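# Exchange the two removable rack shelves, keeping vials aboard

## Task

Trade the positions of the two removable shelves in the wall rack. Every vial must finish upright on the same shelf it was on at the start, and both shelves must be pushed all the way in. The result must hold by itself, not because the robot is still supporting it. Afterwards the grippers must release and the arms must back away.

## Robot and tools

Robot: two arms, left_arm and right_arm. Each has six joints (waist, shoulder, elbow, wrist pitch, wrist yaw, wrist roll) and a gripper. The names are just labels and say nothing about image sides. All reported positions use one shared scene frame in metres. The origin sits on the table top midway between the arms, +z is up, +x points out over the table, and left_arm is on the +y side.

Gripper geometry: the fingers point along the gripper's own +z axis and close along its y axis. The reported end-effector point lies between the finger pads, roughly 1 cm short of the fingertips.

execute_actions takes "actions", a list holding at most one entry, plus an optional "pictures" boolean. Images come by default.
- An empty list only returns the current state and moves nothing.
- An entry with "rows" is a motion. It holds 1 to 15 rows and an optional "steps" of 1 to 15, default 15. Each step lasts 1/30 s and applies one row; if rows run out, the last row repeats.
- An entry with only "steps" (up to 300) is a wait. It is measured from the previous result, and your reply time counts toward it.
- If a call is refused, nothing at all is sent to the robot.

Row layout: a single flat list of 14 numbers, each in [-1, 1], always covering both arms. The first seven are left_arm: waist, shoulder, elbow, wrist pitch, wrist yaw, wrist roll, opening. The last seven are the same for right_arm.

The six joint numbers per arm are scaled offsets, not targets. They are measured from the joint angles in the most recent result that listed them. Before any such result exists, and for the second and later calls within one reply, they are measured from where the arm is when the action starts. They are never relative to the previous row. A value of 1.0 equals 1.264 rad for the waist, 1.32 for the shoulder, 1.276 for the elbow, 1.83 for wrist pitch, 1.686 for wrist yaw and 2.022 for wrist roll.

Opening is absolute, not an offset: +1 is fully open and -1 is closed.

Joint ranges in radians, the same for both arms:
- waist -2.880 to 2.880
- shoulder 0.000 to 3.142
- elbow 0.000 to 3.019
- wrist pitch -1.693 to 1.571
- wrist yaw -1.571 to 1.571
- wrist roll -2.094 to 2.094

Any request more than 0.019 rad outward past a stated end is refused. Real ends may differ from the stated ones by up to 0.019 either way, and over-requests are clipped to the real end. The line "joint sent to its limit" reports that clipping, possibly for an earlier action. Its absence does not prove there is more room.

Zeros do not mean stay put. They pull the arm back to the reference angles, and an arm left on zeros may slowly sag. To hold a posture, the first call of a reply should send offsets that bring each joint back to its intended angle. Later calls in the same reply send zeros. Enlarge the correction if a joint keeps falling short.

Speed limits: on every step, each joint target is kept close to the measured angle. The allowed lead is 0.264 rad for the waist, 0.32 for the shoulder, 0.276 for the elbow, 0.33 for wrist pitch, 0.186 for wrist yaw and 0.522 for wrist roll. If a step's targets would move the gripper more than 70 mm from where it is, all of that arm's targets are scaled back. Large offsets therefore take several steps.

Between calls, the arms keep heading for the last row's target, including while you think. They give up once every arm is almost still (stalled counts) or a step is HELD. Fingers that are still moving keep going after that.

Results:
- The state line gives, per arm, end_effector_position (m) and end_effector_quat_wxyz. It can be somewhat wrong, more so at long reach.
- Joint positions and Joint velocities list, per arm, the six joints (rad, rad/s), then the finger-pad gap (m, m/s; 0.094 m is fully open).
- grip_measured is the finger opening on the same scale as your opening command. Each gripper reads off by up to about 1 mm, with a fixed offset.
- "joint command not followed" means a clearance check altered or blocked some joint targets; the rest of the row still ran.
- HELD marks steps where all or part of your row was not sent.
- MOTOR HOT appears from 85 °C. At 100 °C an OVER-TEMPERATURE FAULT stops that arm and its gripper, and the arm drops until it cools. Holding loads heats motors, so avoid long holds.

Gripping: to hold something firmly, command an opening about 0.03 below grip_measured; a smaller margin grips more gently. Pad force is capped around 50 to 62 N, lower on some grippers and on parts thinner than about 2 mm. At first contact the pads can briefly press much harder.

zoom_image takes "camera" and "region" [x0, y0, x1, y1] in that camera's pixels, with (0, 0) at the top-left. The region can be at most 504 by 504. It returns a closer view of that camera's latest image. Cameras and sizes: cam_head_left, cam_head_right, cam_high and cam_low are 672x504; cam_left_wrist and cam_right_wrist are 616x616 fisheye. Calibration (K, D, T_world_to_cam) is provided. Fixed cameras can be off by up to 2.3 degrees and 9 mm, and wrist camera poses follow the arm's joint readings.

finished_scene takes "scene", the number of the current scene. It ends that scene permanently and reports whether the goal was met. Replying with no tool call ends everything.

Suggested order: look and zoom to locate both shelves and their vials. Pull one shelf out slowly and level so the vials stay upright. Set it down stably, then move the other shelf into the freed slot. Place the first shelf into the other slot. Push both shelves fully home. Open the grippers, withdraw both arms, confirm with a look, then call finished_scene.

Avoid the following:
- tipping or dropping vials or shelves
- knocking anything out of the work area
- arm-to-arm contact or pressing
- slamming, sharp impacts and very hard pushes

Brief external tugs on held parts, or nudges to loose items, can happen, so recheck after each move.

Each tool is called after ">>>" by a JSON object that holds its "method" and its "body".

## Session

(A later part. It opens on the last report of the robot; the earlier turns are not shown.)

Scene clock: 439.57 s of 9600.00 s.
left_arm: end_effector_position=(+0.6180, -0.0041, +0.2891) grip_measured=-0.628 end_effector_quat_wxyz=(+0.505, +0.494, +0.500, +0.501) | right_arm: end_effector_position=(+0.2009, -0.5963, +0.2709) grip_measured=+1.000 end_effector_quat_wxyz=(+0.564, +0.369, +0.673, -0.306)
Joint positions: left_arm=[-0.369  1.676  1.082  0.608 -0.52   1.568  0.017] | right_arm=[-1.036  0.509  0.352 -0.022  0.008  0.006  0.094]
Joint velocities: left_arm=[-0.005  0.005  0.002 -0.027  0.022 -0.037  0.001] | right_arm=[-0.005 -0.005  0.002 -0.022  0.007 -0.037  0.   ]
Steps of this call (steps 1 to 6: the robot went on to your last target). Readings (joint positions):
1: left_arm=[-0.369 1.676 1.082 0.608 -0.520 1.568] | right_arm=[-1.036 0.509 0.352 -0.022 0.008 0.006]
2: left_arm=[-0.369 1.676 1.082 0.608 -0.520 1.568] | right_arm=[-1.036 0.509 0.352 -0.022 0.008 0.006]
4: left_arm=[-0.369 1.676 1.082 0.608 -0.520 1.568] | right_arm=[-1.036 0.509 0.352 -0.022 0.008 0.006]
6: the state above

>>> {"method": "execute_actions", "body": {"actions": [{"rows":[[0.007,-0.03,0.055,0.014,0,0,-0.66,0,0,0,0,0,0,1],[0.008,-0.028,0.06,0.013,0.001,0,-0.66,0,0,0,0,0,0,1],[0.009,-0.025,0.066,0.012,0.002,0,-0.66,0,0,0,0,0,0,1],[0.01,-0.023,0.071,0.011,0.002,0,-0.66,0,0,0,0,0,0,1],[0.011,-0.02,0.076,0.01,0.003,0,-0.66,0,0,0,0,0,0,1],[0.012,-0.018,0.081,0.008,0.004,0,-0.66,0,0,0,0,0,0,1],[0.013,-0.015,0.086,0.007,0.005,0,-0.66,0,0,0,0,0,0,1],[0.014,-0.013,0.091,0.005,0.005,0,-0.66,0,0,0,0,0,0,1],[0.015,-0.01,0.096,0.004,0.006,0,-0.66,0,0,0,0,0,0,1],[0.016,-0.008,0.101,0.003,0.007,0,-0.66,0,0,0,0,0,0,1],[0.017,-0.005,0.106,0.002,0.008,0,-0.66,0,0,0,0,0,0,1],[0.018,-0.003,0.111,0.001,0.008,0,-0.66,0,0,0,0,0,0,1],[0.019,0,0.116,0,0.009,0,-0.66,0,0,0,0,0,0,1]],"steps":15}], "pictures": false}}

>>> {"method": "execute_actions", "body": {"actions": [{"steps":10}]}}

Scene clock: 443.83 s of 9600.00 s.
left_arm: end_effector_position=(+0.6357, -0.0069, +0.2970) grip_measured=-0.628 end_effector_quat_wxyz=(+0.509, +0.491, +0.498, +0.502) | right_arm: end_effector_position=(+0.2009, -0.5963, +0.2709) grip_measured=+1.000 end_effector_quat_wxyz=(+0.564, +0.369, +0.673, -0.306)
Joint positions: left_arm=[-0.357  1.706  1.14   0.592 -0.508  1.568  0.017] | right_arm=[-1.036  0.509  0.352 -0.022  0.008  0.006  0.094]
Joint velocities: left_arm=[ 0.044  0.063  0.11  -0.022  0.037 -0.125  0.   ] | right_arm=[-0.005 -0.015 -0.012  0.022  0.007 -0.022  0.   ]
Steps of this call (steps 1 to 15: the robot went on to your last target; steps 16 to 90: nothing new was sent; then 0.77 s passed at rest; steps 91 to 105: all 15 steps of this action). Readings (joint positions):
91: left_arm=[-0.369 1.676 1.082 0.608 -0.520 1.568] | right_arm=[-1.036 0.509 0.352 -0.022 0.008 0.006]
92: left_arm=[-0.369 1.676 1.082 0.608 -0.520 1.568] | right_arm=[-1.036 0.509 0.352 -0.022 0.008 0.006]
94: left_arm=[-0.369 1.676 1.082 0.608 -0.520 1.568] | right_arm=[-1.036 0.509 0.352 -0.022 0.008 0.006]
98: left_arm=[-0.367 1.682 1.093 0.603 -0.516 1.568] | right_arm=[-1.036 0.509 0.352 -0.022 0.008 0.006]
105: the state above

Scene clock: 444.17 s of 9600.00 s.
left_arm: end_effector_position=(+0.6374, -0.0057, +0.2974) grip_measured=-0.628 end_effector_quat_wxyz=(+0.508, +0.490, +0.499, +0.503) | right_arm: end_effector_position=(+0.2009, -0.5963, +0.2709) grip_measured=+1.000 end_effector_quat_wxyz=(+0.564, +0.369, +0.673, -0.306)
Joint positions: left_arm=[-0.355  1.708  1.144  0.59  -0.508  1.568  0.017] | right_arm=[-1.036  0.509  0.352 -0.022  0.008  0.006  0.094]
Joint velocities: left_arm=[-0.015 -0.005  0.007 -0.012 -0.007 -0.051  0.001] | right_arm=[-0.005  0.005  0.002 -0.007 -0.007 -0.037  0.   ]
Steps of this call (steps 1 to 10: the robot went on to your last target). Readings (joint positions):
1: left_arm=[-0.356 1.707 1.142 0.591 -0.508 1.568] | right_arm=[-1.036 0.509 0.352 -0.022 0.008 0.006]
2: left_arm=[-0.355 1.708 1.144 0.591 -0.508 1.568] | right_arm=[-1.036 0.509 0.352 -0.022 0.008 0.006]
4: left_arm=[-0.355 1.708 1.144 0.591 -0.508 1.568] | right_arm=[-1.036 0.509 0.352 -0.022 0.008 0.006]
8: left_arm=[-0.355 1.708 1.144 0.590 -0.508 1.568] | right_arm=[-1.036 0.509 0.352 -0.022 0.008 0.006]
10: the state above
camera_calibration (this result's frames):
cam_left_wrist: T_world_to_cam=[[0.0152372, -0.0124774, -0.999806, 0.286997], [-0.581506, 0.81332, -0.0190123, 0.388572], [0.8134, 0.581683, 0.005137, -0.393983], [0, 0, 0, 1]] pos_world=[0.542049, -0.0832791, 0.296353]
cam_right_wrist: T_world_to_cam=[[-0.844078, -0.536219, -0.00139955, -0.153708], [-0.379666, 0.599483, -0.704609, 0.631463], [0.378664, -0.594214, -0.709594, -0.115443], [0, 0, 0, 1]] pos_world=[0.153718, -0.52957, 0.362802]

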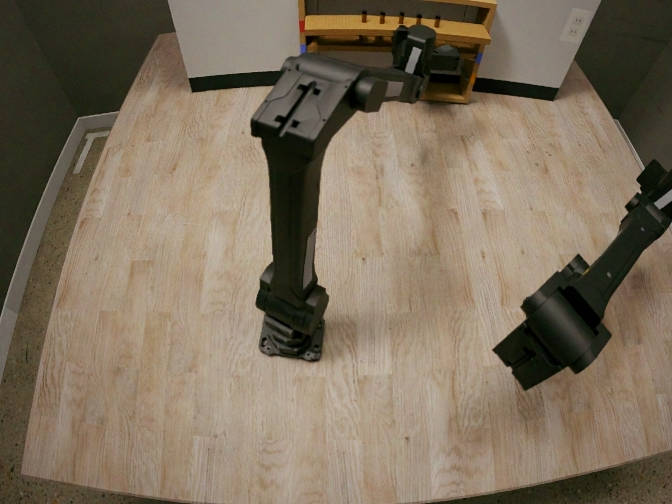

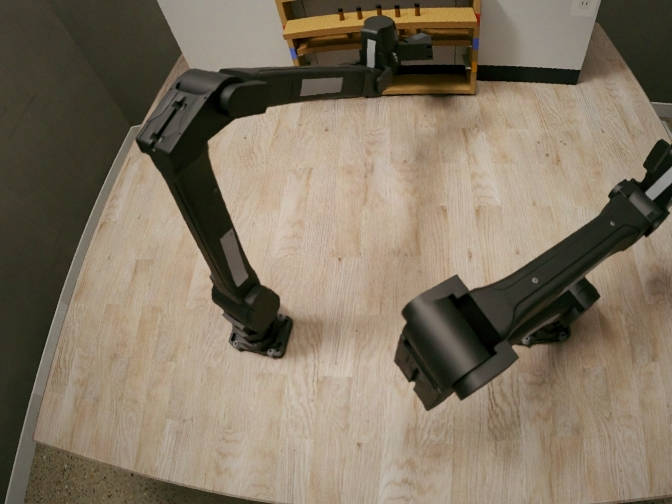

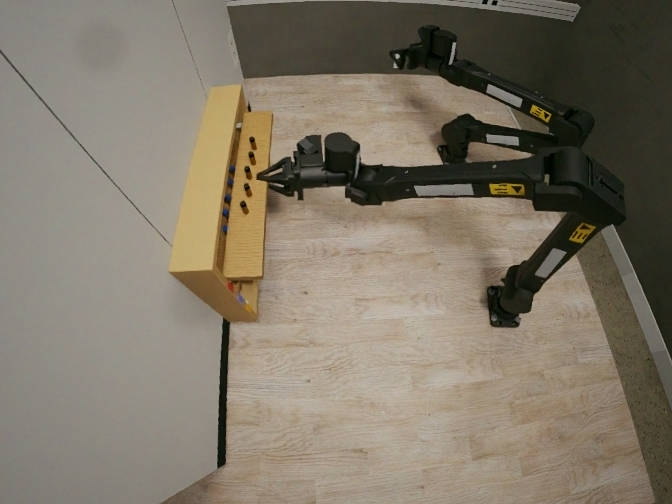

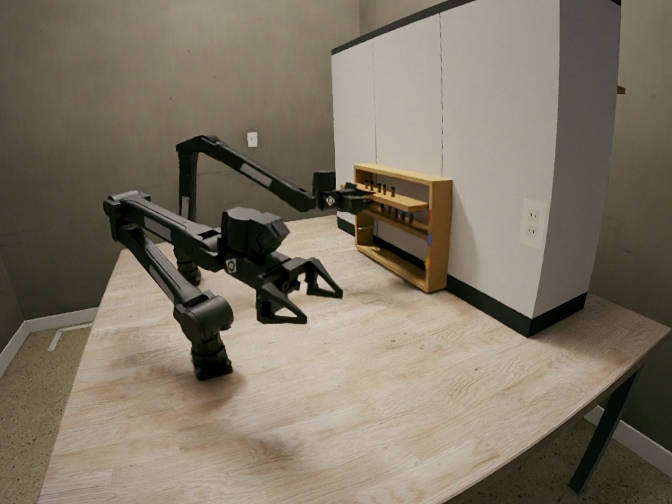

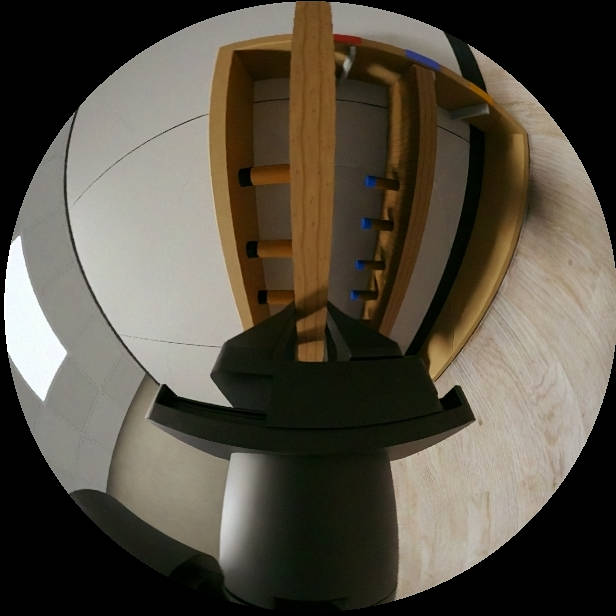

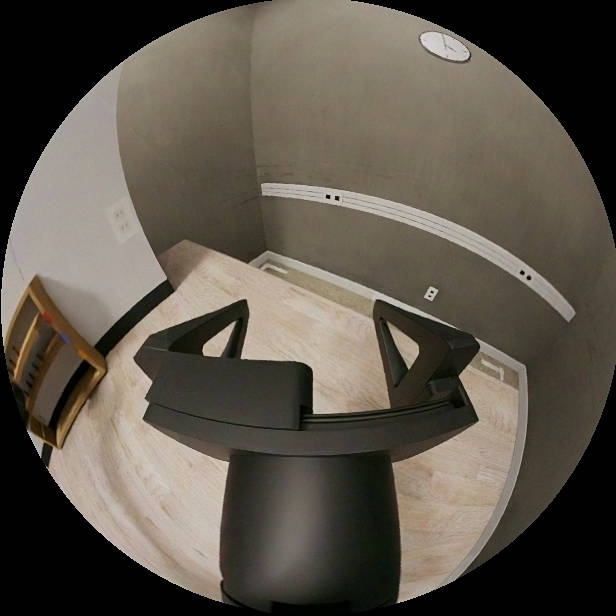

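>>> {"method": "execute_actions", "body": {"actions": [{"rows":[[0.007,-0.024,0.045,0.014,0,0,-0.66,0,0,0,0,0,0,1],[0.008,-0.018,0.05,0.014,0.001,0,-0.66,0,0,0,0,0,0,1],[0.009,-0.012,0.056,0.013,0.002,0,-0.66,0,0,0,0,0,0,1],[0.01,-0.007,0.062,0.012,0.002,0,-0.66,0,0,0,0,0,0,1],[0.011,-0.002,0.068,0.011,0.003,0,-0.66,0,0,0,0,0,0,1],[0.012,0.002,0.074,0.01,0.004,0,-0.66,0,0,0,0,0,0,1],[0.014,0.006,0.08,0.009,0.005,0,-0.66,0,0,0,0,0,0,1],[0.015,0.009,0.086,0.008,0.005,0,-0.66,0,0,0,0,0,0,1],[0.016,0.012,0.092,0.007,0.006,0,-0.66,0,0,0,0,0,0,1],[0.017,0.015,0.098,0.006,0.007,0,-0.66,0,0,0,0,0,0,1],[0.018,0.018,0.104,0.005,0.008,0,-0.66,0,0,0,0,0,0,1],[0.02,0.02,0.11,0.004,0.008,0,-0.66,0,0,0,0,0,0,1],[0.021,0.022,0.116,0.003,0.009,0,-0.66,0,0,0,0,0,0,1]],"steps":15}], "pictures": false}}

>>> {"method": "execute_actions", "body": {"actions": [{"steps":10}]}}

Scene clock: 449.43 s of 9600.00 s.
left_arm: end_effector_position=(+0.6590, -0.0095, +0.2805) grip_measured=-0.628 end_effector_quat_wxyz=(+0.501, +0.497, +0.502, +0.501) | right_arm: end_effector_position=(+0.2009, -0.5963, +0.2709) grip_measured=+1.000 end_effector_quat_wxyz=(+0.564, +0.369, +0.673, -0.306)
Joint positions: left_arm=[-0.342  1.772  1.196  0.579 -0.496  1.567  0.017] | right_arm=[-1.036  0.509  0.352 -0.022  0.008  0.006  0.094]
Joint velocities: left_arm=[ 0.044  0.034  0.095 -0.027  0.007  0.051  0.   ] | right_arm=[-0.015 -0.005 -0.002 -0.017  0.022 -0.066  0.   ]
Steps of this call (steps 1 to 15: the robot went on to your last target; steps 16 to 90: nothing new was sent; then 1.77 s passed at rest; steps 91 to 105: all 15 steps of this action). Readings (joint positions):
91: left_arm=[-0.355 1.708 1.144 0.590 -0.508 1.568] | right_arm=[-1.036 0.509 0.352 -0.022 0.008 0.006]
92: left_arm=[-0.355 1.708 1.144 0.590 -0.508 1.568] | right_arm=[-1.036 0.509 0.352 -0.022 0.008 0.006]
94: left_arm=[-0.354 1.711 1.144 0.590 -0.508 1.568] | right_arm=[-1.036 0.509 0.352 -0.022 0.008 0.006]
98: left_arm=[-0.352 1.731 1.151 0.589 -0.504 1.568] | right_arm=[-1.036 0.509 0.352 -0.022 0.008 0.006]
105: the state above

Scene clock: 449.77 s of 9600.00 s.
left_arm: end_effector_position=(+0.6613, -0.0071, +0.2828) grip_measured=-0.628 end_effector_quat_wxyz=(+0.501, +0.495, +0.502, +0.502) | right_arm: end_effector_position=(+0.2009, -0.5963, +0.2709) grip_measured=+1.000 end_effector_quat_wxyz=(+0.564, +0.369, +0.673, -0.306)
Joint positions: left_arm=[-0.337  1.773  1.202  0.577 -0.496  1.567  0.017] | right_arm=[-1.036  0.509  0.352 -0.022  0.008  0.006  0.094]
Joint velocities: left_arm=[-0.005 -0.005 -0.002 -0.017  0.007  0.037 -0.   ] | right_arm=[ 0.015  0.005 -0.002  0.012 -0.037 -0.037  0.   ]
Steps of this call (steps 1 to 10: the robot went on to your last target). Readings (joint positions):
1: left_arm=[-0.341 1.773 1.199 0.578 -0.496 1.567] | right_arm=[-1.036 0.509 0.352 -0.022 0.008 0.006]
2: left_arm=[-0.340 1.773 1.200 0.578 -0.496 1.567] | right_arm=[-1.036 0.509 0.352 -0.022 0.008 0.006]
4: left_arm=[-0.338 1.773 1.202 0.577 -0.496 1.567] | right_arm=[-1.036 0.509 0.352 -0.022 0.008 0.006]
8: left_arm=[-0.337 1.773 1.202 0.577 -0.496 1.567] | right_arm=[-1.036 0.509 0.352 -0.022 0.008 0.006]
10: the state above
camera_calibration (this result's frames):
cam_left_wrist: T_world_to_cam=[[-0.00106239, -0.00452608, -0.999989, 0.282914], [-0.5857, 0.810522, -0.00304627, 0.401589], [0.810527, 0.585691, -0.00351202, -0.408204], [0, 0, 0, 1]] pos_world=[0.566372, -0.0851351, 0.282701]
cam_right_wrist: T_world_to_cam=[[-0.844078, -0.536219, -0.00139955, -0.153708], [-0.379666, 0.599483, -0.704609, 0.631463], [0.378664, -0.594214, -0.709594, -0.115443], [0, 0, 0, 1]] pos_world=[0.153718, -0.52957, 0.362802]

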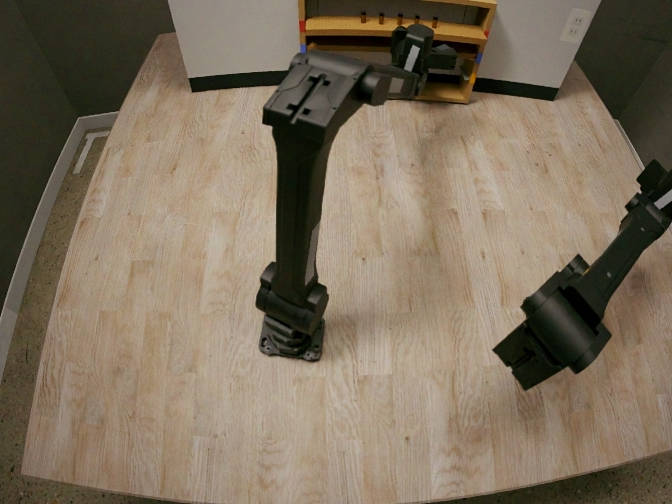

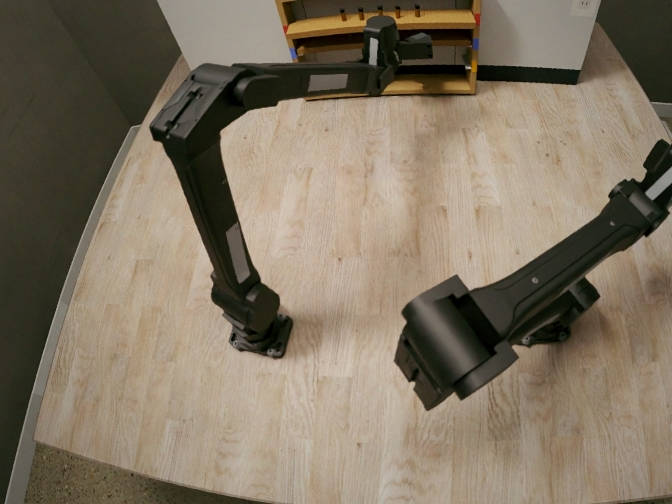

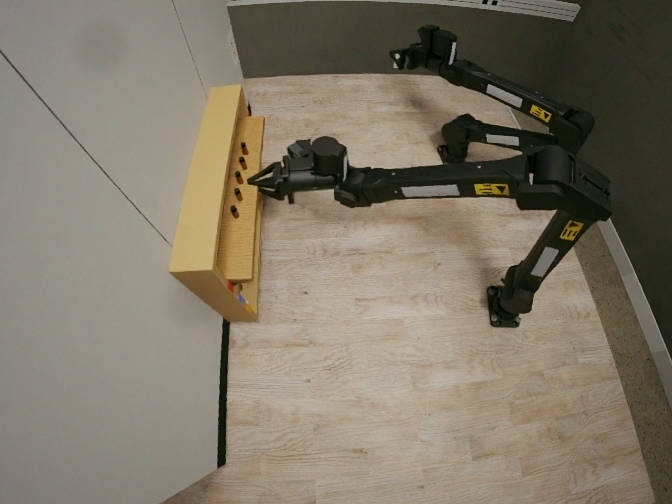

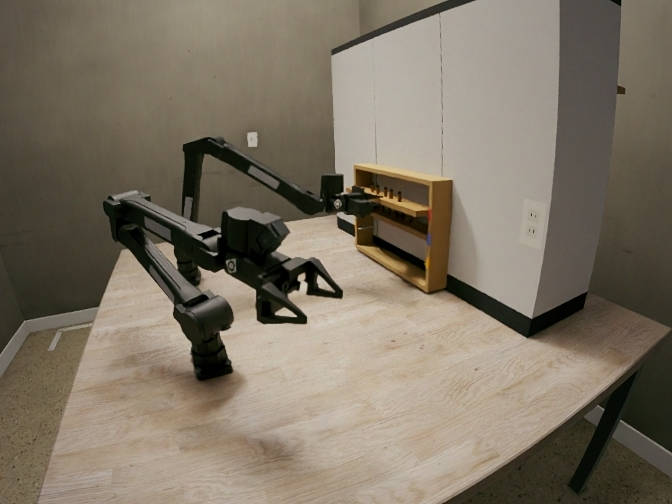

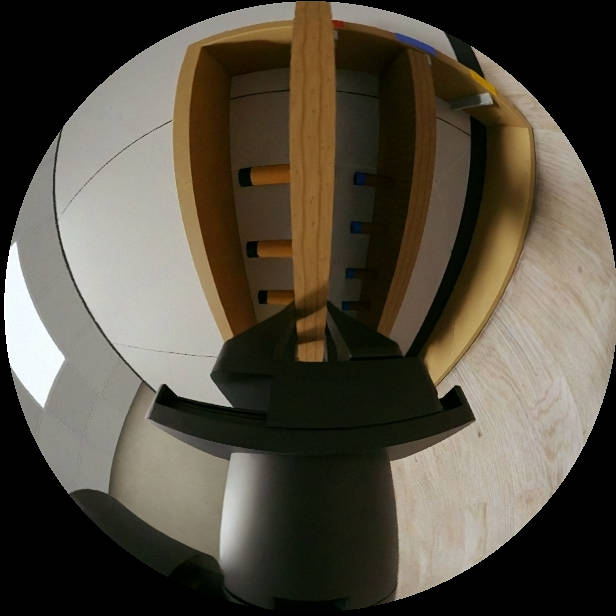

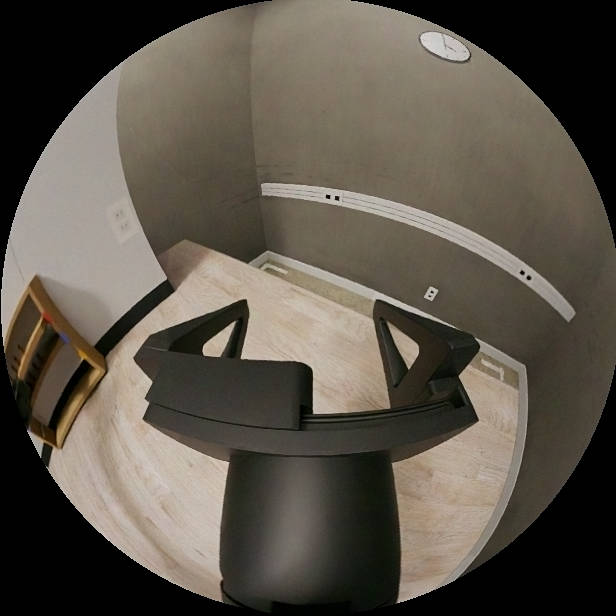

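Good. Two more advances, lead waist earlier.

>>> {"method": "execute_actions", "body": {"actions": [{"rows":[[0.01,-0.026,0.055,0.014,0,0,-0.66,0,0,0,0,0,0,1],[0.012,-0.023,0.06,0.013,0.001,0,-0.66,0,0,0,0,0,0,1],[0.013,-0.02,0.066,0.012,0.002,0,-0.66,0,0,0,0,0,0,1],[0.014,-0.018,0.071,0.011,0.003,0,-0.66,0,0,0,0,0,0,1],[0.015,-0.015,0.076,0.01,0.004,0,-0.66,0,0,0,0,0,0,1],[0.016,-0.012,0.081,0.009,0.005,0,-0.66,0,0,0,0,0,0,1],[0.017,-0.009,0.086,0.008,0.006,0,-0.66,0,0,0,0,0,0,1],[0.018,-0.006,0.091,0.007,0.007,0,-0.66,0,0,0,0,0,0,1],[0.019,-0.003,0.096,0.006,0.008,0,-0.66,0,0,0,0,0,0,1],[0.02,0,0.101,0.005,0.009,0,-0.66,0,0,0,0,0,0,1],[0.021,0.003,0.106,0.004,0.01,0,-0.66,0,0,0,0,0,0,1],[0.022,0.006,0.111,0.003,0.011,0,-0.66,0,0,0,0,0,0,1],[0.022,0.009,0.116,0.002,0.012,0,-0.66,0,0,0,0,0,0,1]],"steps":15}], "pictures": false}}

>>> {"method": "execute_actions", "body": {"actions": [{"steps":10}], "pictures": false}}

>>> {"method": "execute_actions", "body": {"actions": [{"rows":[[0.008,-0.026,0.055,0.014,0,0,-0.66,0,0,0,0,0,0,1],[0.009,-0.023,0.06,0.013,0.001,0,-0.66,0,0,0,0,0,0,1],[0.01,-0.02,0.066,0.012,0.002,0,-0.66,0,0,0,0,0,0,1],[0.011,-0.018,0.071,0.011,0.002,0,-0.66,0,0,0,0,0,0,1],[0.012,-0.015,0.076,0.01,0.003,0,-0.66,0,0,0,0,0,0,1],[0.013,-0.012,0.081,0.009,0.004,0,-0.66,0,0,0,0,0,0,1],[0.014,-0.009,0.086,0.008,0.005,0,-0.66,0,0,0,0,0,0,1],[0.015,-0.006,0.091,0.007,0.005,0,-0.66,0,0,0,0,0,0,1],[0.016,-0.003,0.096,0.006,0.006,0,-0.66,0,0,0,0,0,0,1],[0.017,0,0.101,0.005,0.007,0,-0.66,0,0,0,0,0,0,1],[0.018,0.003,0.106,0.004,0.008,0,-0.66,0,0,0,0,0,0,1],[0.019,0.006,0.111,0.003,0.008,0,-0.66,0,0,0,0,0,0,1],[0.02,0.009,0.116,0.002,0.009,0,-0.66,0,0,0,0,0,0,1]],"steps":15}], "pictures": false}}

>>> {"method": "execute_actions", "body": {"actions": [{"steps":10}]}}

Scene clock: 459.97 s of 9600.00 s.
left_arm: end_effector_position=(+0.6822, -0.0063, +0.2790) grip_measured=-0.628 end_effector_quat_wxyz=(+0.500, +0.495, +0.503, +0.502) | right_arm: end_effector_position=(+0.2009, -0.5963, +0.2709) grip_measured=+1.000 end_effector_quat_wxyz=(+0.564, +0.369, +0.673, -0.306)
Joint positions: left_arm=[-0.319  1.818  1.258  0.565 -0.479  1.567  0.017] | right_arm=[-1.036  0.509  0.352 -0.022  0.008  0.006  0.094]
Joint velocities: left_arm=[-0.005  0.054  0.11  -0.032 -0.022  0.037  0.001] | right_arm=[-0.005  0.005 -0.012 -0.007  0.022  0.037  0.   ]
Steps of this call (steps 1 to 15: the robot went on to your last target; steps 16 to 90: nothing new was sent; then 6.70 s passed at rest; steps 91 to 105: all 15 steps of this action). Readings (joint positions):
91: left_arm=[-0.337 1.773 1.202 0.577 -0.496 1.567] | right_arm=[-1.036 0.509 0.352 -0.022 0.008 0.006]
92: left_arm=[-0.337 1.773 1.202 0.577 -0.496 1.567] | right_arm=[-1.036 0.509 0.352 -0.022 0.008 0.006]
94: left_arm=[-0.336 1.774 1.202 0.577 -0.495 1.567] | right_arm=[-1.036 0.509 0.352 -0.022 0.008 0.006]
98: left_arm=[-0.331 1.785 1.214 0.575 -0.490 1.567] | right_arm=[-1.036 0.509 0.352 -0.022 0.008 0.006]
105: the state above

Scene clock: 460.30 s of 9600.00 s.
left_arm: end_effector_position=(+0.6833, -0.0062, +0.2791) grip_measured=-0.628 end_effector_quat_wxyz=(+0.500, +0.495, +0.503, +0.502) | right_arm: end_effector_position=(+0.2009, -0.5963, +0.2709) grip_measured=+1.000 end_effector_quat_wxyz=(+0.564, +0.369, +0.673, -0.306)
Joint positions: left_arm=[-0.319  1.82   1.261  0.564 -0.479  1.567  0.017] | right_arm=[-1.036  0.509  0.352 -0.022  0.008  0.006  0.094]
Joint velocities: left_arm=[-0.005 -0.005 -0.012 -0.017  0.007 -0.007 -0.001] | right_arm=[-0.005 -0.015 -0.002 -0.012  0.051  0.022  0.   ]
Steps of this call (steps 1 to 10: the robot went on to your last target). Readings (joint positions):
1: left_arm=[-0.319 1.820 1.260 0.564 -0.479 1.567] | right_arm=[-1.036 0.509 0.352 -0.022 0.008 0.006]
2: left_arm=[-0.319 1.820 1.261 0.564 -0.479 1.567] | right_arm=[-1.036 0.509 0.352 -0.022 0.008 0.006]
4: left_arm=[-0.319 1.820 1.261 0.564 -0.479 1.567] | right_arm=[-1.036 0.509 0.352 -0.022 0.008 0.006]
8: left_arm=[-0.319 1.820 1.261 0.564 -0.479 1.567] | right_arm=[-1.036 0.509 0.352 -0.022 0.008 0.006]
10: the state above

Scene clock: 460.80 s of 9600.00 s.
left_arm: end_effector_position=(+0.7025, -0.0073, +0.2789) grip_measured=-0.628 end_effector_quat_wxyz=(+0.502, +0.493, +0.503, +0.503) | right_arm: end_effector_position=(+0.2009, -0.5963, +0.2709) grip_measured=+1.000 end_effector_quat_wxyz=(+0.564, +0.369, +0.673, -0.306)
Joint positions: left_arm=[-0.306  1.862  1.32   0.553 -0.468  1.567  0.017] | right_arm=[-1.036  0.509  0.352 -0.022  0.008  0.006  0.094]
Joint velocities: left_arm=[ 0.024  0.054  0.09  -0.012 -0.037  0.037  0.001] | right_arm=[-0.005 -0.005  0.002 -0.017  0.022  0.051  0.   ]
Steps of this call (steps 1 to 15: all 15 steps of this action). Readings (joint positions):
1: left_arm=[-0.319 1.820 1.261 0.564 -0.479 1.567] | right_arm=[-1.036 0.509 0.352 -0.022 0.008 0.006]
2: left_arm=[-0.319 1.820 1.261 0.564 -0.479 1.567] | right_arm=[-1.036 0.509 0.352 -0.022 0.008 0.006]
4: left_arm=[-0.318 1.821 1.261 0.564 -0.479 1.567] | right_arm=[-1.036 0.509 0.352 -0.022 0.008 0.006]
8: left_arm=[-0.316 1.831 1.275 0.562 -0.475 1.567] | right_arm=[-1.036 0.509 0.352 -0.022 0.008 0.006]
15: the state above

Scene clock: 461.13 s of 9600.00 s.
left_arm: end_effector_position=(+0.7040, -0.0062, +0.2789) grip_measured=-0.628 end_effector_quat_wxyz=(+0.501, +0.492, +0.503, +0.504) | right_arm: end_effector_position=(+0.2009, -0.5963, +0.2709) grip_measured=+1.000 end_effector_quat_wxyz=(+0.564, +0.369, +0.673, -0.306)
Joint positions: left_arm=[-0.304  1.864  1.323  0.552 -0.467  1.567  0.017] | right_arm=[-1.036  0.509  0.352 -0.022  0.008  0.006  0.094]
Joint velocities: left_arm=[-0.015 -0.015 -0.002 -0.012  0.051  0.007 -0.   ] | right_arm=[-0.015  0.005 -0.012  0.007  0.022  0.037  0.   ]
Steps of this call (steps 1 to 10: the robot went on to your last target). Readings (joint positions):
1: left_arm=[-0.305 1.863 1.322 0.553 -0.467 1.567] | right_arm=[-1.036 0.509 0.352 -0.022 0.008 0.006]
2: left_arm=[-0.304 1.864 1.323 0.553 -0.467 1.567] | right_arm=[-1.036 0.509 0.352 -0.022 0.008 0.006]
4: left_arm=[-0.304 1.864 1.323 0.552 -0.467 1.567] | right_arm=[-1.036 0.509 0.352 -0.022 0.008 0.006]
8: left_arm=[-0.304 1.864 1.323 0.552 -0.467 1.567] | right_arm=[-1.036 0.509 0.352 -0.022 0.008 0.006]
10: the state above
camera_calibration (this result's frames):
cam_left_wrist: T_world_to_cam=[[0.00315728, -0.00637026, -0.999975, 0.276033], [-0.589384, 0.807822, -0.00700707, 0.429533], [0.807847, 0.589392, -0.00120402, -0.442057], [0, 0, 0, 1]] pos_world=[0.609402, -0.0846834, 0.278503]
cam_right_wrist: T_world_to_cam=[[-0.844078, -0.536219, -0.00139955, -0.153708], [-0.379666, 0.599483, -0.704609, 0.631463], [0.378664, -0.594214, -0.709594, -0.115443], [0, 0, 0, 1]] pos_world=[0.153718, -0.52957, 0.362802]

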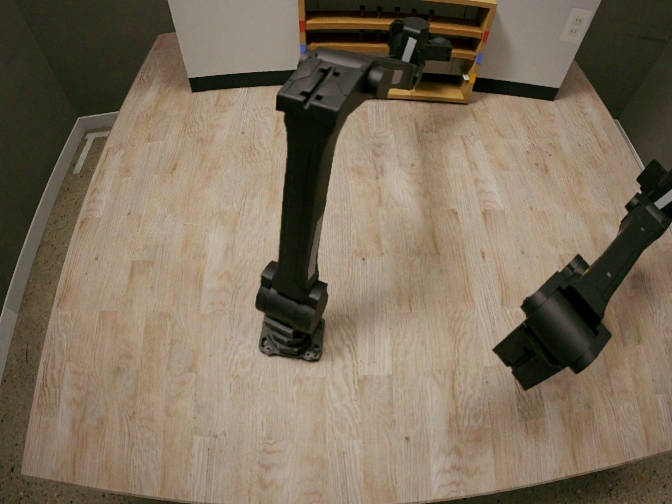

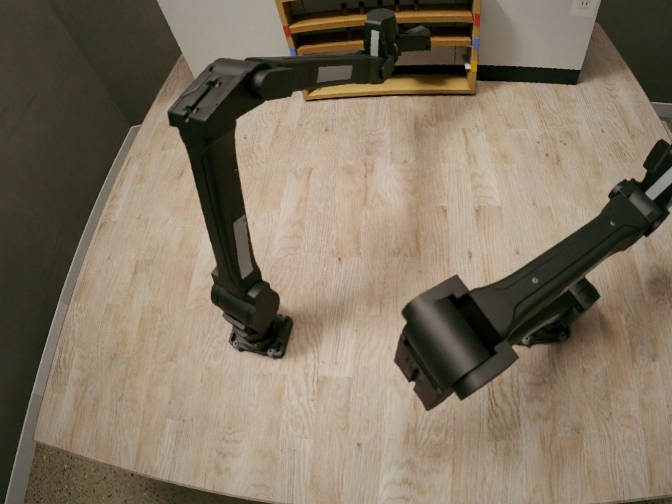

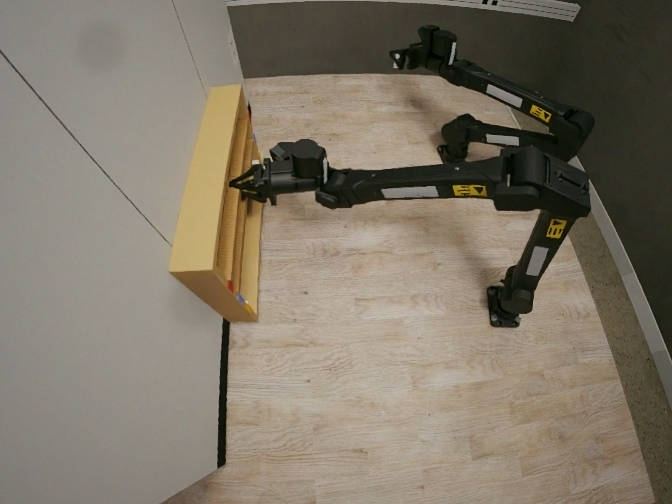

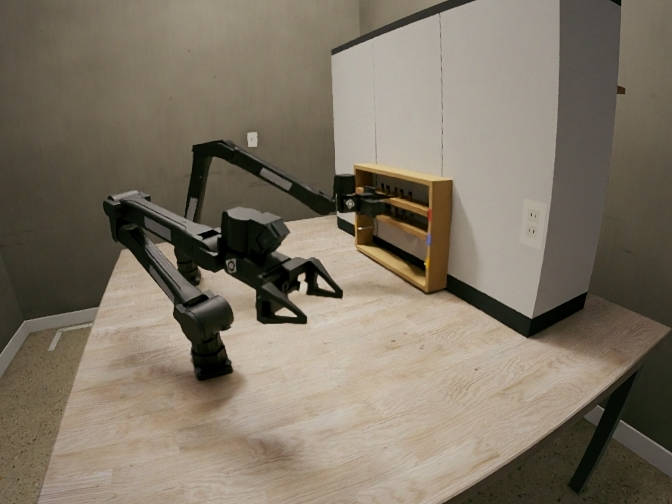

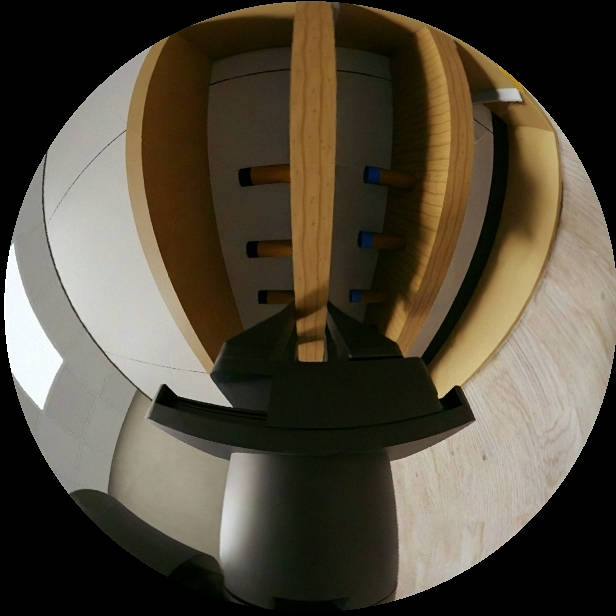

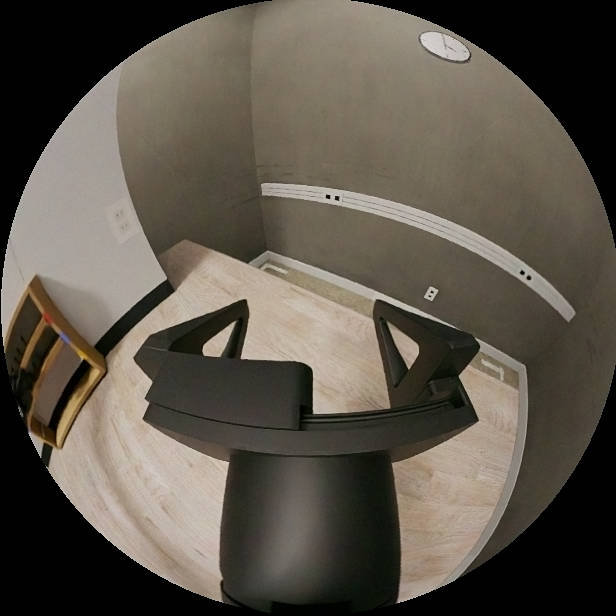

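Last ~1 cm with slight descent.

>>> {"method": "execute_actions", "body": {"actions": [{"rows":[[0.008,-0.026,0.055,0.014,0,0,-0.66,0,0,0,0,0,0,1],[0.009,-0.023,0.06,0.013,0.001,0,-0.66,0,0,0,0,0,0,1],[0.01,-0.02,0.066,0.012,0.002,0,-0.66,0,0,0,0,0,0,1],[0.011,-0.017,0.071,0.01,0.003,0,-0.66,0,0,0,0,0,0,1],[0.012,-0.014,0.076,0.008,0.004,0,-0.66,0,0,0,0,0,0,1],[0.013,-0.011,0.081,0.006,0.005,0,-0.66,0,0,0,0,0,0,1],[0.014,-0.008,0.086,0.004,0.006,0,-0.66,0,0,0,0,0,0,1],[0.014,-0.005,0.091,0.002,0.007,0,-0.66,0,0,0,0,0,0,1],[0.014,-0.003,0.095,0.002,0.007,0,-0.66,0,0,0,0,0,0,1]],"steps":15}], "pictures": false}}

>>> {"method": "execute_actions", "body": {"actions": [{"steps":6}], "pictures": false}}

Scene clock: 467.10 s of 9600.00 s.
left_arm: end_effector_position=(+0.7098, -0.0074, +0.2784) grip_measured=-0.628 end_effector_quat_wxyz=(+0.501, +0.493, +0.503, +0.503) | right_arm: end_effector_position=(+0.2009, -0.5963, +0.2709) grip_measured=+1.000 end_effector_quat_wxyz=(+0.564, +0.369, +0.673, -0.306)
Joint positions: left_arm=[-0.301  1.877  1.342  0.544 -0.462  1.567  0.017] | right_arm=[-1.036  0.509  0.352 -0.022  0.008  0.006  0.094]
Joint velocities: left_arm=[ 0.005 -0.005 -0.002 -0.002  0.007 -0.007  0.001] | right_arm=[ 0.005 -0.005 -0.007 -0.017  0.051  0.007  0.   ]
Steps of this call (steps 1 to 15: the robot went on to your last target; steps 16 to 90: nothing new was sent; then 2.47 s passed at rest; steps 91 to 105: all 15 steps of this action). Readings (joint positions):
91: left_arm=[-0.304 1.864 1.323 0.552 -0.467 1.567] | right_arm=[-1.036 0.509 0.352 -0.022 0.008 0.006]
92: left_arm=[-0.304 1.864 1.323 0.552 -0.467 1.567] | right_arm=[-1.036 0.509 0.352 -0.022 0.008 0.006]
94: left_arm=[-0.304 1.864 1.323 0.552 -0.467 1.567] | right_arm=[-1.036 0.509 0.352 -0.022 0.008 0.006]
98: left_arm=[-0.302 1.874 1.338 0.547 -0.462 1.567] | right_arm=[-1.036 0.509 0.352 -0.022 0.008 0.006]
105: the state above

Scene clock: 467.30 s of 9600.00 s.
left_arm: end_effector_position=(+0.7098, -0.0074, +0.2784) grip_measured=-0.628 end_effector_quat_wxyz=(+0.501, +0.493, +0.503, +0.503) | right_arm: end_effector_position=(+0.2009, -0.5963, +0.2709) grip_measured=+1.000 end_effector_quat_wxyz=(+0.564, +0.369, +0.673, -0.306)
Joint positions: left_arm=[-0.301  1.877  1.342  0.544 -0.462  1.567  0.017] | right_arm=[-1.036  0.509  0.352 -0.022  0.008  0.006  0.094]
Joint velocities: left_arm=[ 0.005 -0.005 -0.012 -0.007  0.022  0.037  0.001] | right_arm=[ 0.005 -0.015 -0.012 -0.002  0.007  0.022  0.   ]
Steps of this call (steps 1 to 6: the robot went on to your last target). Readings (joint positions):
1: left_arm=[-0.301 1.877 1.342 0.544 -0.462 1.567] | right_arm=[-1.036 0.509 0.352 -0.022 0.008 0.006]
2: left_arm=[-0.301 1.877 1.342 0.544 -0.462 1.567] | right_arm=[-1.036 0.509 0.352 -0.022 0.008 0.006]
4: left_arm=[-0.301 1.877 1.342 0.544 -0.462 1.567] | right_arm=[-1.036 0.509 0.352 -0.022 0.008 0.006]
6: the state above

>>> {"method": "execute_actions", "body": {"actions": [{"rows":[[0,-0.015,0.03,0.005,0,0,-0.6,0,0,0,0,0,0,1],[0,-0.012,0.025,0.003,0,0,-0.5,0,0,0,0,0,0,1],[0,-0.01,0.02,0,0,0,-0.4,0,0,0,0,0,0,1],[0,-0.01,0.02,0,0,0,-0.3,0,0,0,0,0,0,1]],"steps":12}], "pictures": false}}

>>> {"method": "execute_actions", "body": {"actions": [{"rows":[[-0.008,-0.018,0.004,0,0,0,-0.3,0,0,0,0,0,0,1],[-0.01,-0.023,-0.004,0.002,-0.002,0,-0.3,0,0,0,0,0,0,1],[-0.012,-0.028,-0.012,0.004,-0.003,0,-0.3,0,0,0,0,0,0,1],[-0.014,-0.033,-0.02,0.006,-0.005,0,-0.3,0,0,0,0,0,0,1],[-0.016,-0.038,-0.028,0.008,-0.006,0,-0.3,0,0,0,0,0,0,1],[-0.018,-0.043,-0.036,0.01,-0.008,0,-0.3,0,0,0,0,0,0,1],[-0.02,-0.048,-0.044,0.012,-0.009,0,-0.3,0,0,0,0,0,0,1],[-0.022,-0.053,-0.052,0.014,-0.011,0,-0.3,0,0,0,0,0,0,1],[-0.024,-0.058,-0.06,0.016,-0.012,0,-0.3,0,0,0,0,0,0,1],[-0.026,-0.063,-0.068,0.018,-0.014,0,-0.3,0,0,0,0,0,0,1],[-0.028,-0.068,-0.076,0.02,-0.015,0,-0.3,0,0,0,0,0,0,1],[-0.03,-0.073,-0.084,0.022,-0.017,0,-0.3,0,0,0,0,0,0,1],[-0.032,-0.078,-0.092,0.024,-0.018,0,-0.3,0,0,0,0,0,0,1],[-0.034,-0.083,-0.1,0.026,-0.02,0,-0.3,0,0,0,0,0,0,1],[-0.036,-0.088,-0.108,0.028,-0.021,0,-0.3,0,0,0,0,0,0,1]],"steps":15}], "pictures": false}}

>>> {"method": "execute_actions", "body": {"actions": [{"steps":8}]}}

Scene clock: 473.67 s of 9600.00 s.
left_arm: end_effector_position=(+0.7097, -0.0075, +0.2786) grip_measured=-0.301 end_effector_quat_wxyz=(+0.501, +0.493, +0.503, +0.503) | right_arm: end_effector_position=(+0.2009, -0.5963, +0.2709) grip_measured=+1.000 end_effector_quat_wxyz=(+0.564, +0.369, +0.673, -0.306)
Joint positions: left_arm=[-0.301  1.876  1.342  0.544 -0.462  1.567  0.033] | right_arm=[-1.036  0.509  0.352 -0.022  0.008  0.006  0.094]
Joint velocities: left_arm=[-0.015 -0.005  0.002 -0.002  0.022  0.066  0.   ] | right_arm=[ 0.015 -0.015  0.002  0.017 -0.007  0.037  0.   ]
Steps of this call (steps 1 to 15: the robot went on to your last target; steps 16 to 90: nothing new was sent; then 2.97 s passed at rest; steps 91 to 102: all 12 steps of this action). Readings (joint positions):
91: left_arm=[-0.301 1.877 1.342 0.544 -0.462 1.567] | right_arm=[-1.036 0.509 0.352 -0.022 0.008 0.006]
92: left_arm=[-0.301 1.877 1.342 0.544 -0.462 1.567] | right_arm=[-1.036 0.509 0.352 -0.022 0.008 0.006]
94: left_arm=[-0.301 1.876 1.342 0.544 -0.462 1.567] | right_arm=[-1.036 0.509 0.352 -0.022 0.008 0.006]
98: left_arm=[-0.301 1.876 1.342 0.544 -0.462 1.567] | right_arm=[-1.036 0.509 0.352 -0.022 0.008 0.006]
102: the state above

Scene clock: 474.17 s of 9600.00 s.
left_arm: end_effector_position=(+0.6698, -0.0077, +0.2751) grip_measured=-0.301 end_effector_quat_wxyz=(+0.497, +0.498, +0.504, +0.501) | right_arm: end_effector_position=(+0.2009, -0.5963, +0.2709) grip_measured=+1.000 end_effector_quat_wxyz=(+0.564, +0.369, +0.673, -0.306)
Joint positions: left_arm=[-0.332  1.797  1.223  0.57  -0.492  1.567  0.033] | right_arm=[-1.036  0.509  0.352 -0.022  0.008  0.006  0.094]
Joint velocities: left_arm=[-0.103 -0.22  -0.276  0.105 -0.154 -0.022 -0.   ] | right_arm=[ 0.005 -0.005 -0.012  0.002  0.007  0.022  0.   ]
Steps of this call (steps 1 to 15: all 15 steps of this action). Readings (joint positions):
1: left_arm=[-0.301 1.876 1.342 0.544 -0.462 1.567] | right_arm=[-1.036 0.509 0.352 -0.022 0.008 0.006]
2: left_arm=[-0.302 1.876 1.342 0.544 -0.462 1.567] | right_arm=[-1.036 0.509 0.352 -0.022 0.008 0.006]
4: left_arm=[-0.302 1.871 1.335 0.544 -0.465 1.567] | right_arm=[-1.036 0.509 0.352 -0.022 0.008 0.006]
8: left_arm=[-0.309 1.847 1.294 0.546 -0.475 1.567] | right_arm=[-1.036 0.509 0.352 -0.022 0.008 0.006]
15: the state above

Scene clock: 474.43 s of 9600.00 s.
left_arm: end_effector_position=(+0.6618, -0.0099, +0.2807) grip_measured=-0.301 end_effector_quat_wxyz=(+0.502, +0.497, +0.501, +0.500) | right_arm: end_effector_position=(+0.2009, -0.5963, +0.2709) grip_measured=+1.000 end_effector_quat_wxyz=(+0.564, +0.369, +0.673, -0.306)
Joint positions: left_arm=[-0.34   1.778  1.205  0.578 -0.494  1.567  0.033] | right_arm=[-1.036  0.509  0.352 -0.022  0.008  0.006  0.094]
Joint velocities: left_arm=[ 0.005 -0.015 -0.002 -0.002 -0.007 -0.066  0.001] | right_arm=[-0.015 -0.005 -0.002  0.012 -0.022  0.051  0.   ]
Steps of this call (steps 1 to 8: the robot went on to your last target). Readings (joint positions):
1: left_arm=[-0.335 1.791 1.214 0.572 -0.493 1.567] | right_arm=[-1.036 0.509 0.352 -0.022 0.008 0.006]
2: left_arm=[-0.337 1.785 1.208 0.574 -0.493 1.567] | right_arm=[-1.036 0.509 0.352 -0.022 0.008 0.006]
4: left_arm=[-0.340 1.780 1.205 0.576 -0.493 1.567] | right_arm=[-1.036 0.509 0.352 -0.022 0.008 0.006]
8: the state above
camera_calibration (this result's frames):
cam_left_wrist: T_world_to_cam=[[-0.00276094, -0.00361037, -0.99999, 0.281982], [-0.581677, 0.813418, -0.00133078, 0.401038], [0.813415, 0.581668, -0.00434587, -0.408687], [0, 0, 0, 1]] pos_world=[0.566485, -0.0874735, 0.280737]
cam_right_wrist: T_world_to_cam=[[-0.844078, -0.536219, -0.00139955, -0.153708], [-0.379666, 0.599483, -0.704609, 0.631463], [0.378664, -0.594214, -0.709594, -0.115443], [0, 0, 0, 1]] pos_world=[0.153718, -0.52957, 0.362802]

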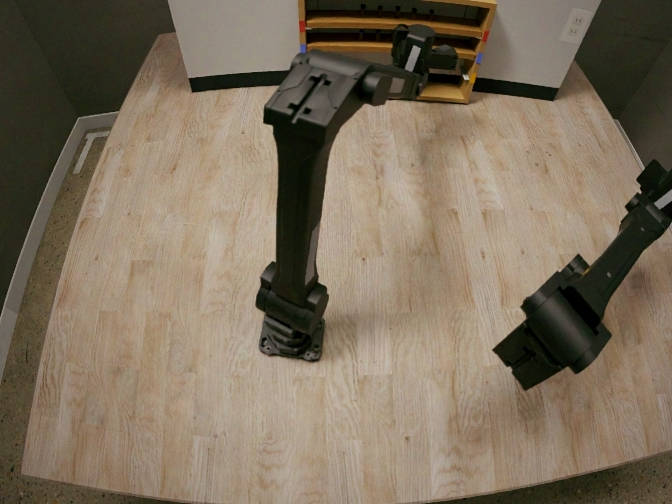

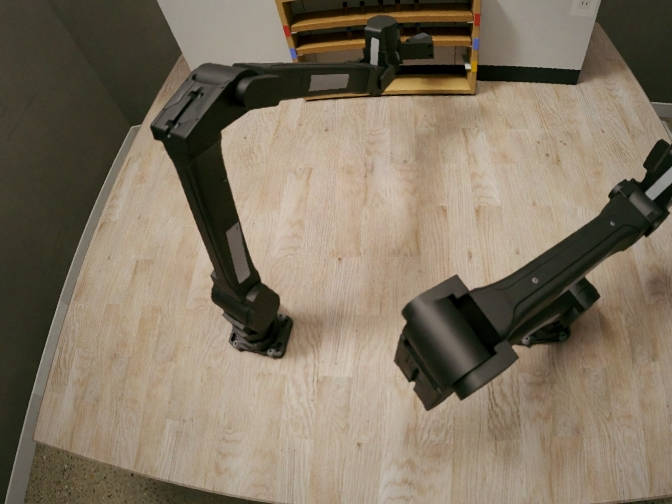

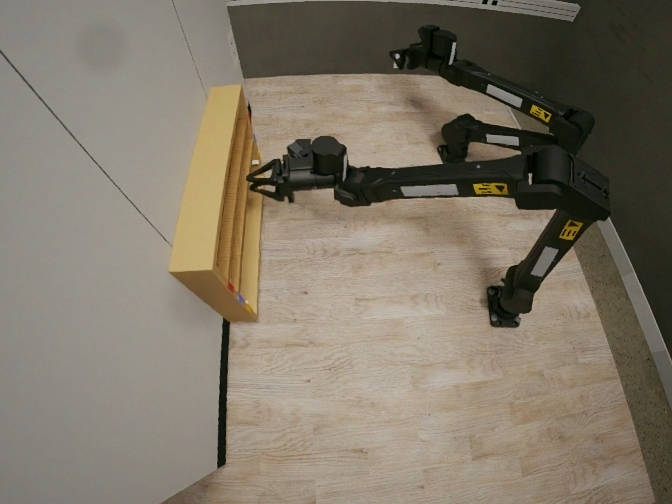

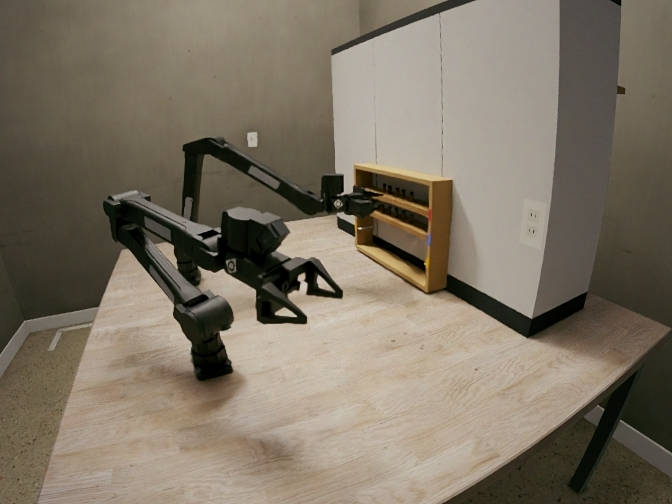

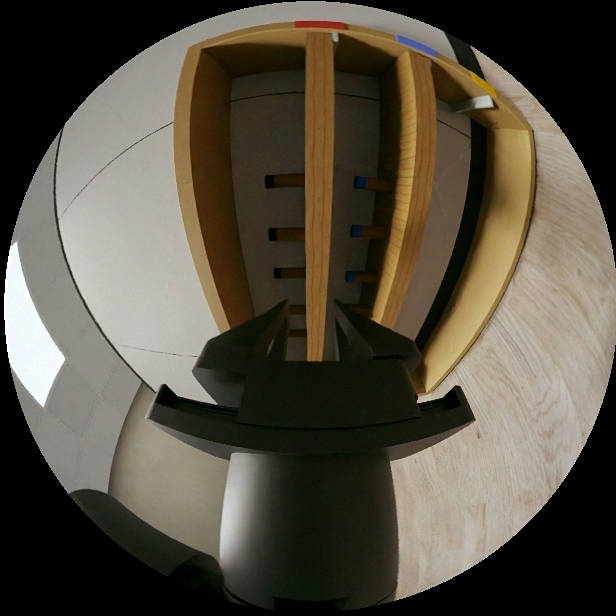

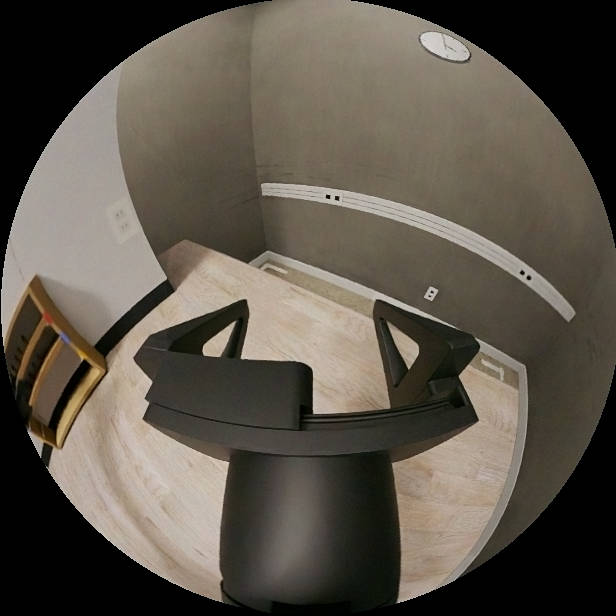

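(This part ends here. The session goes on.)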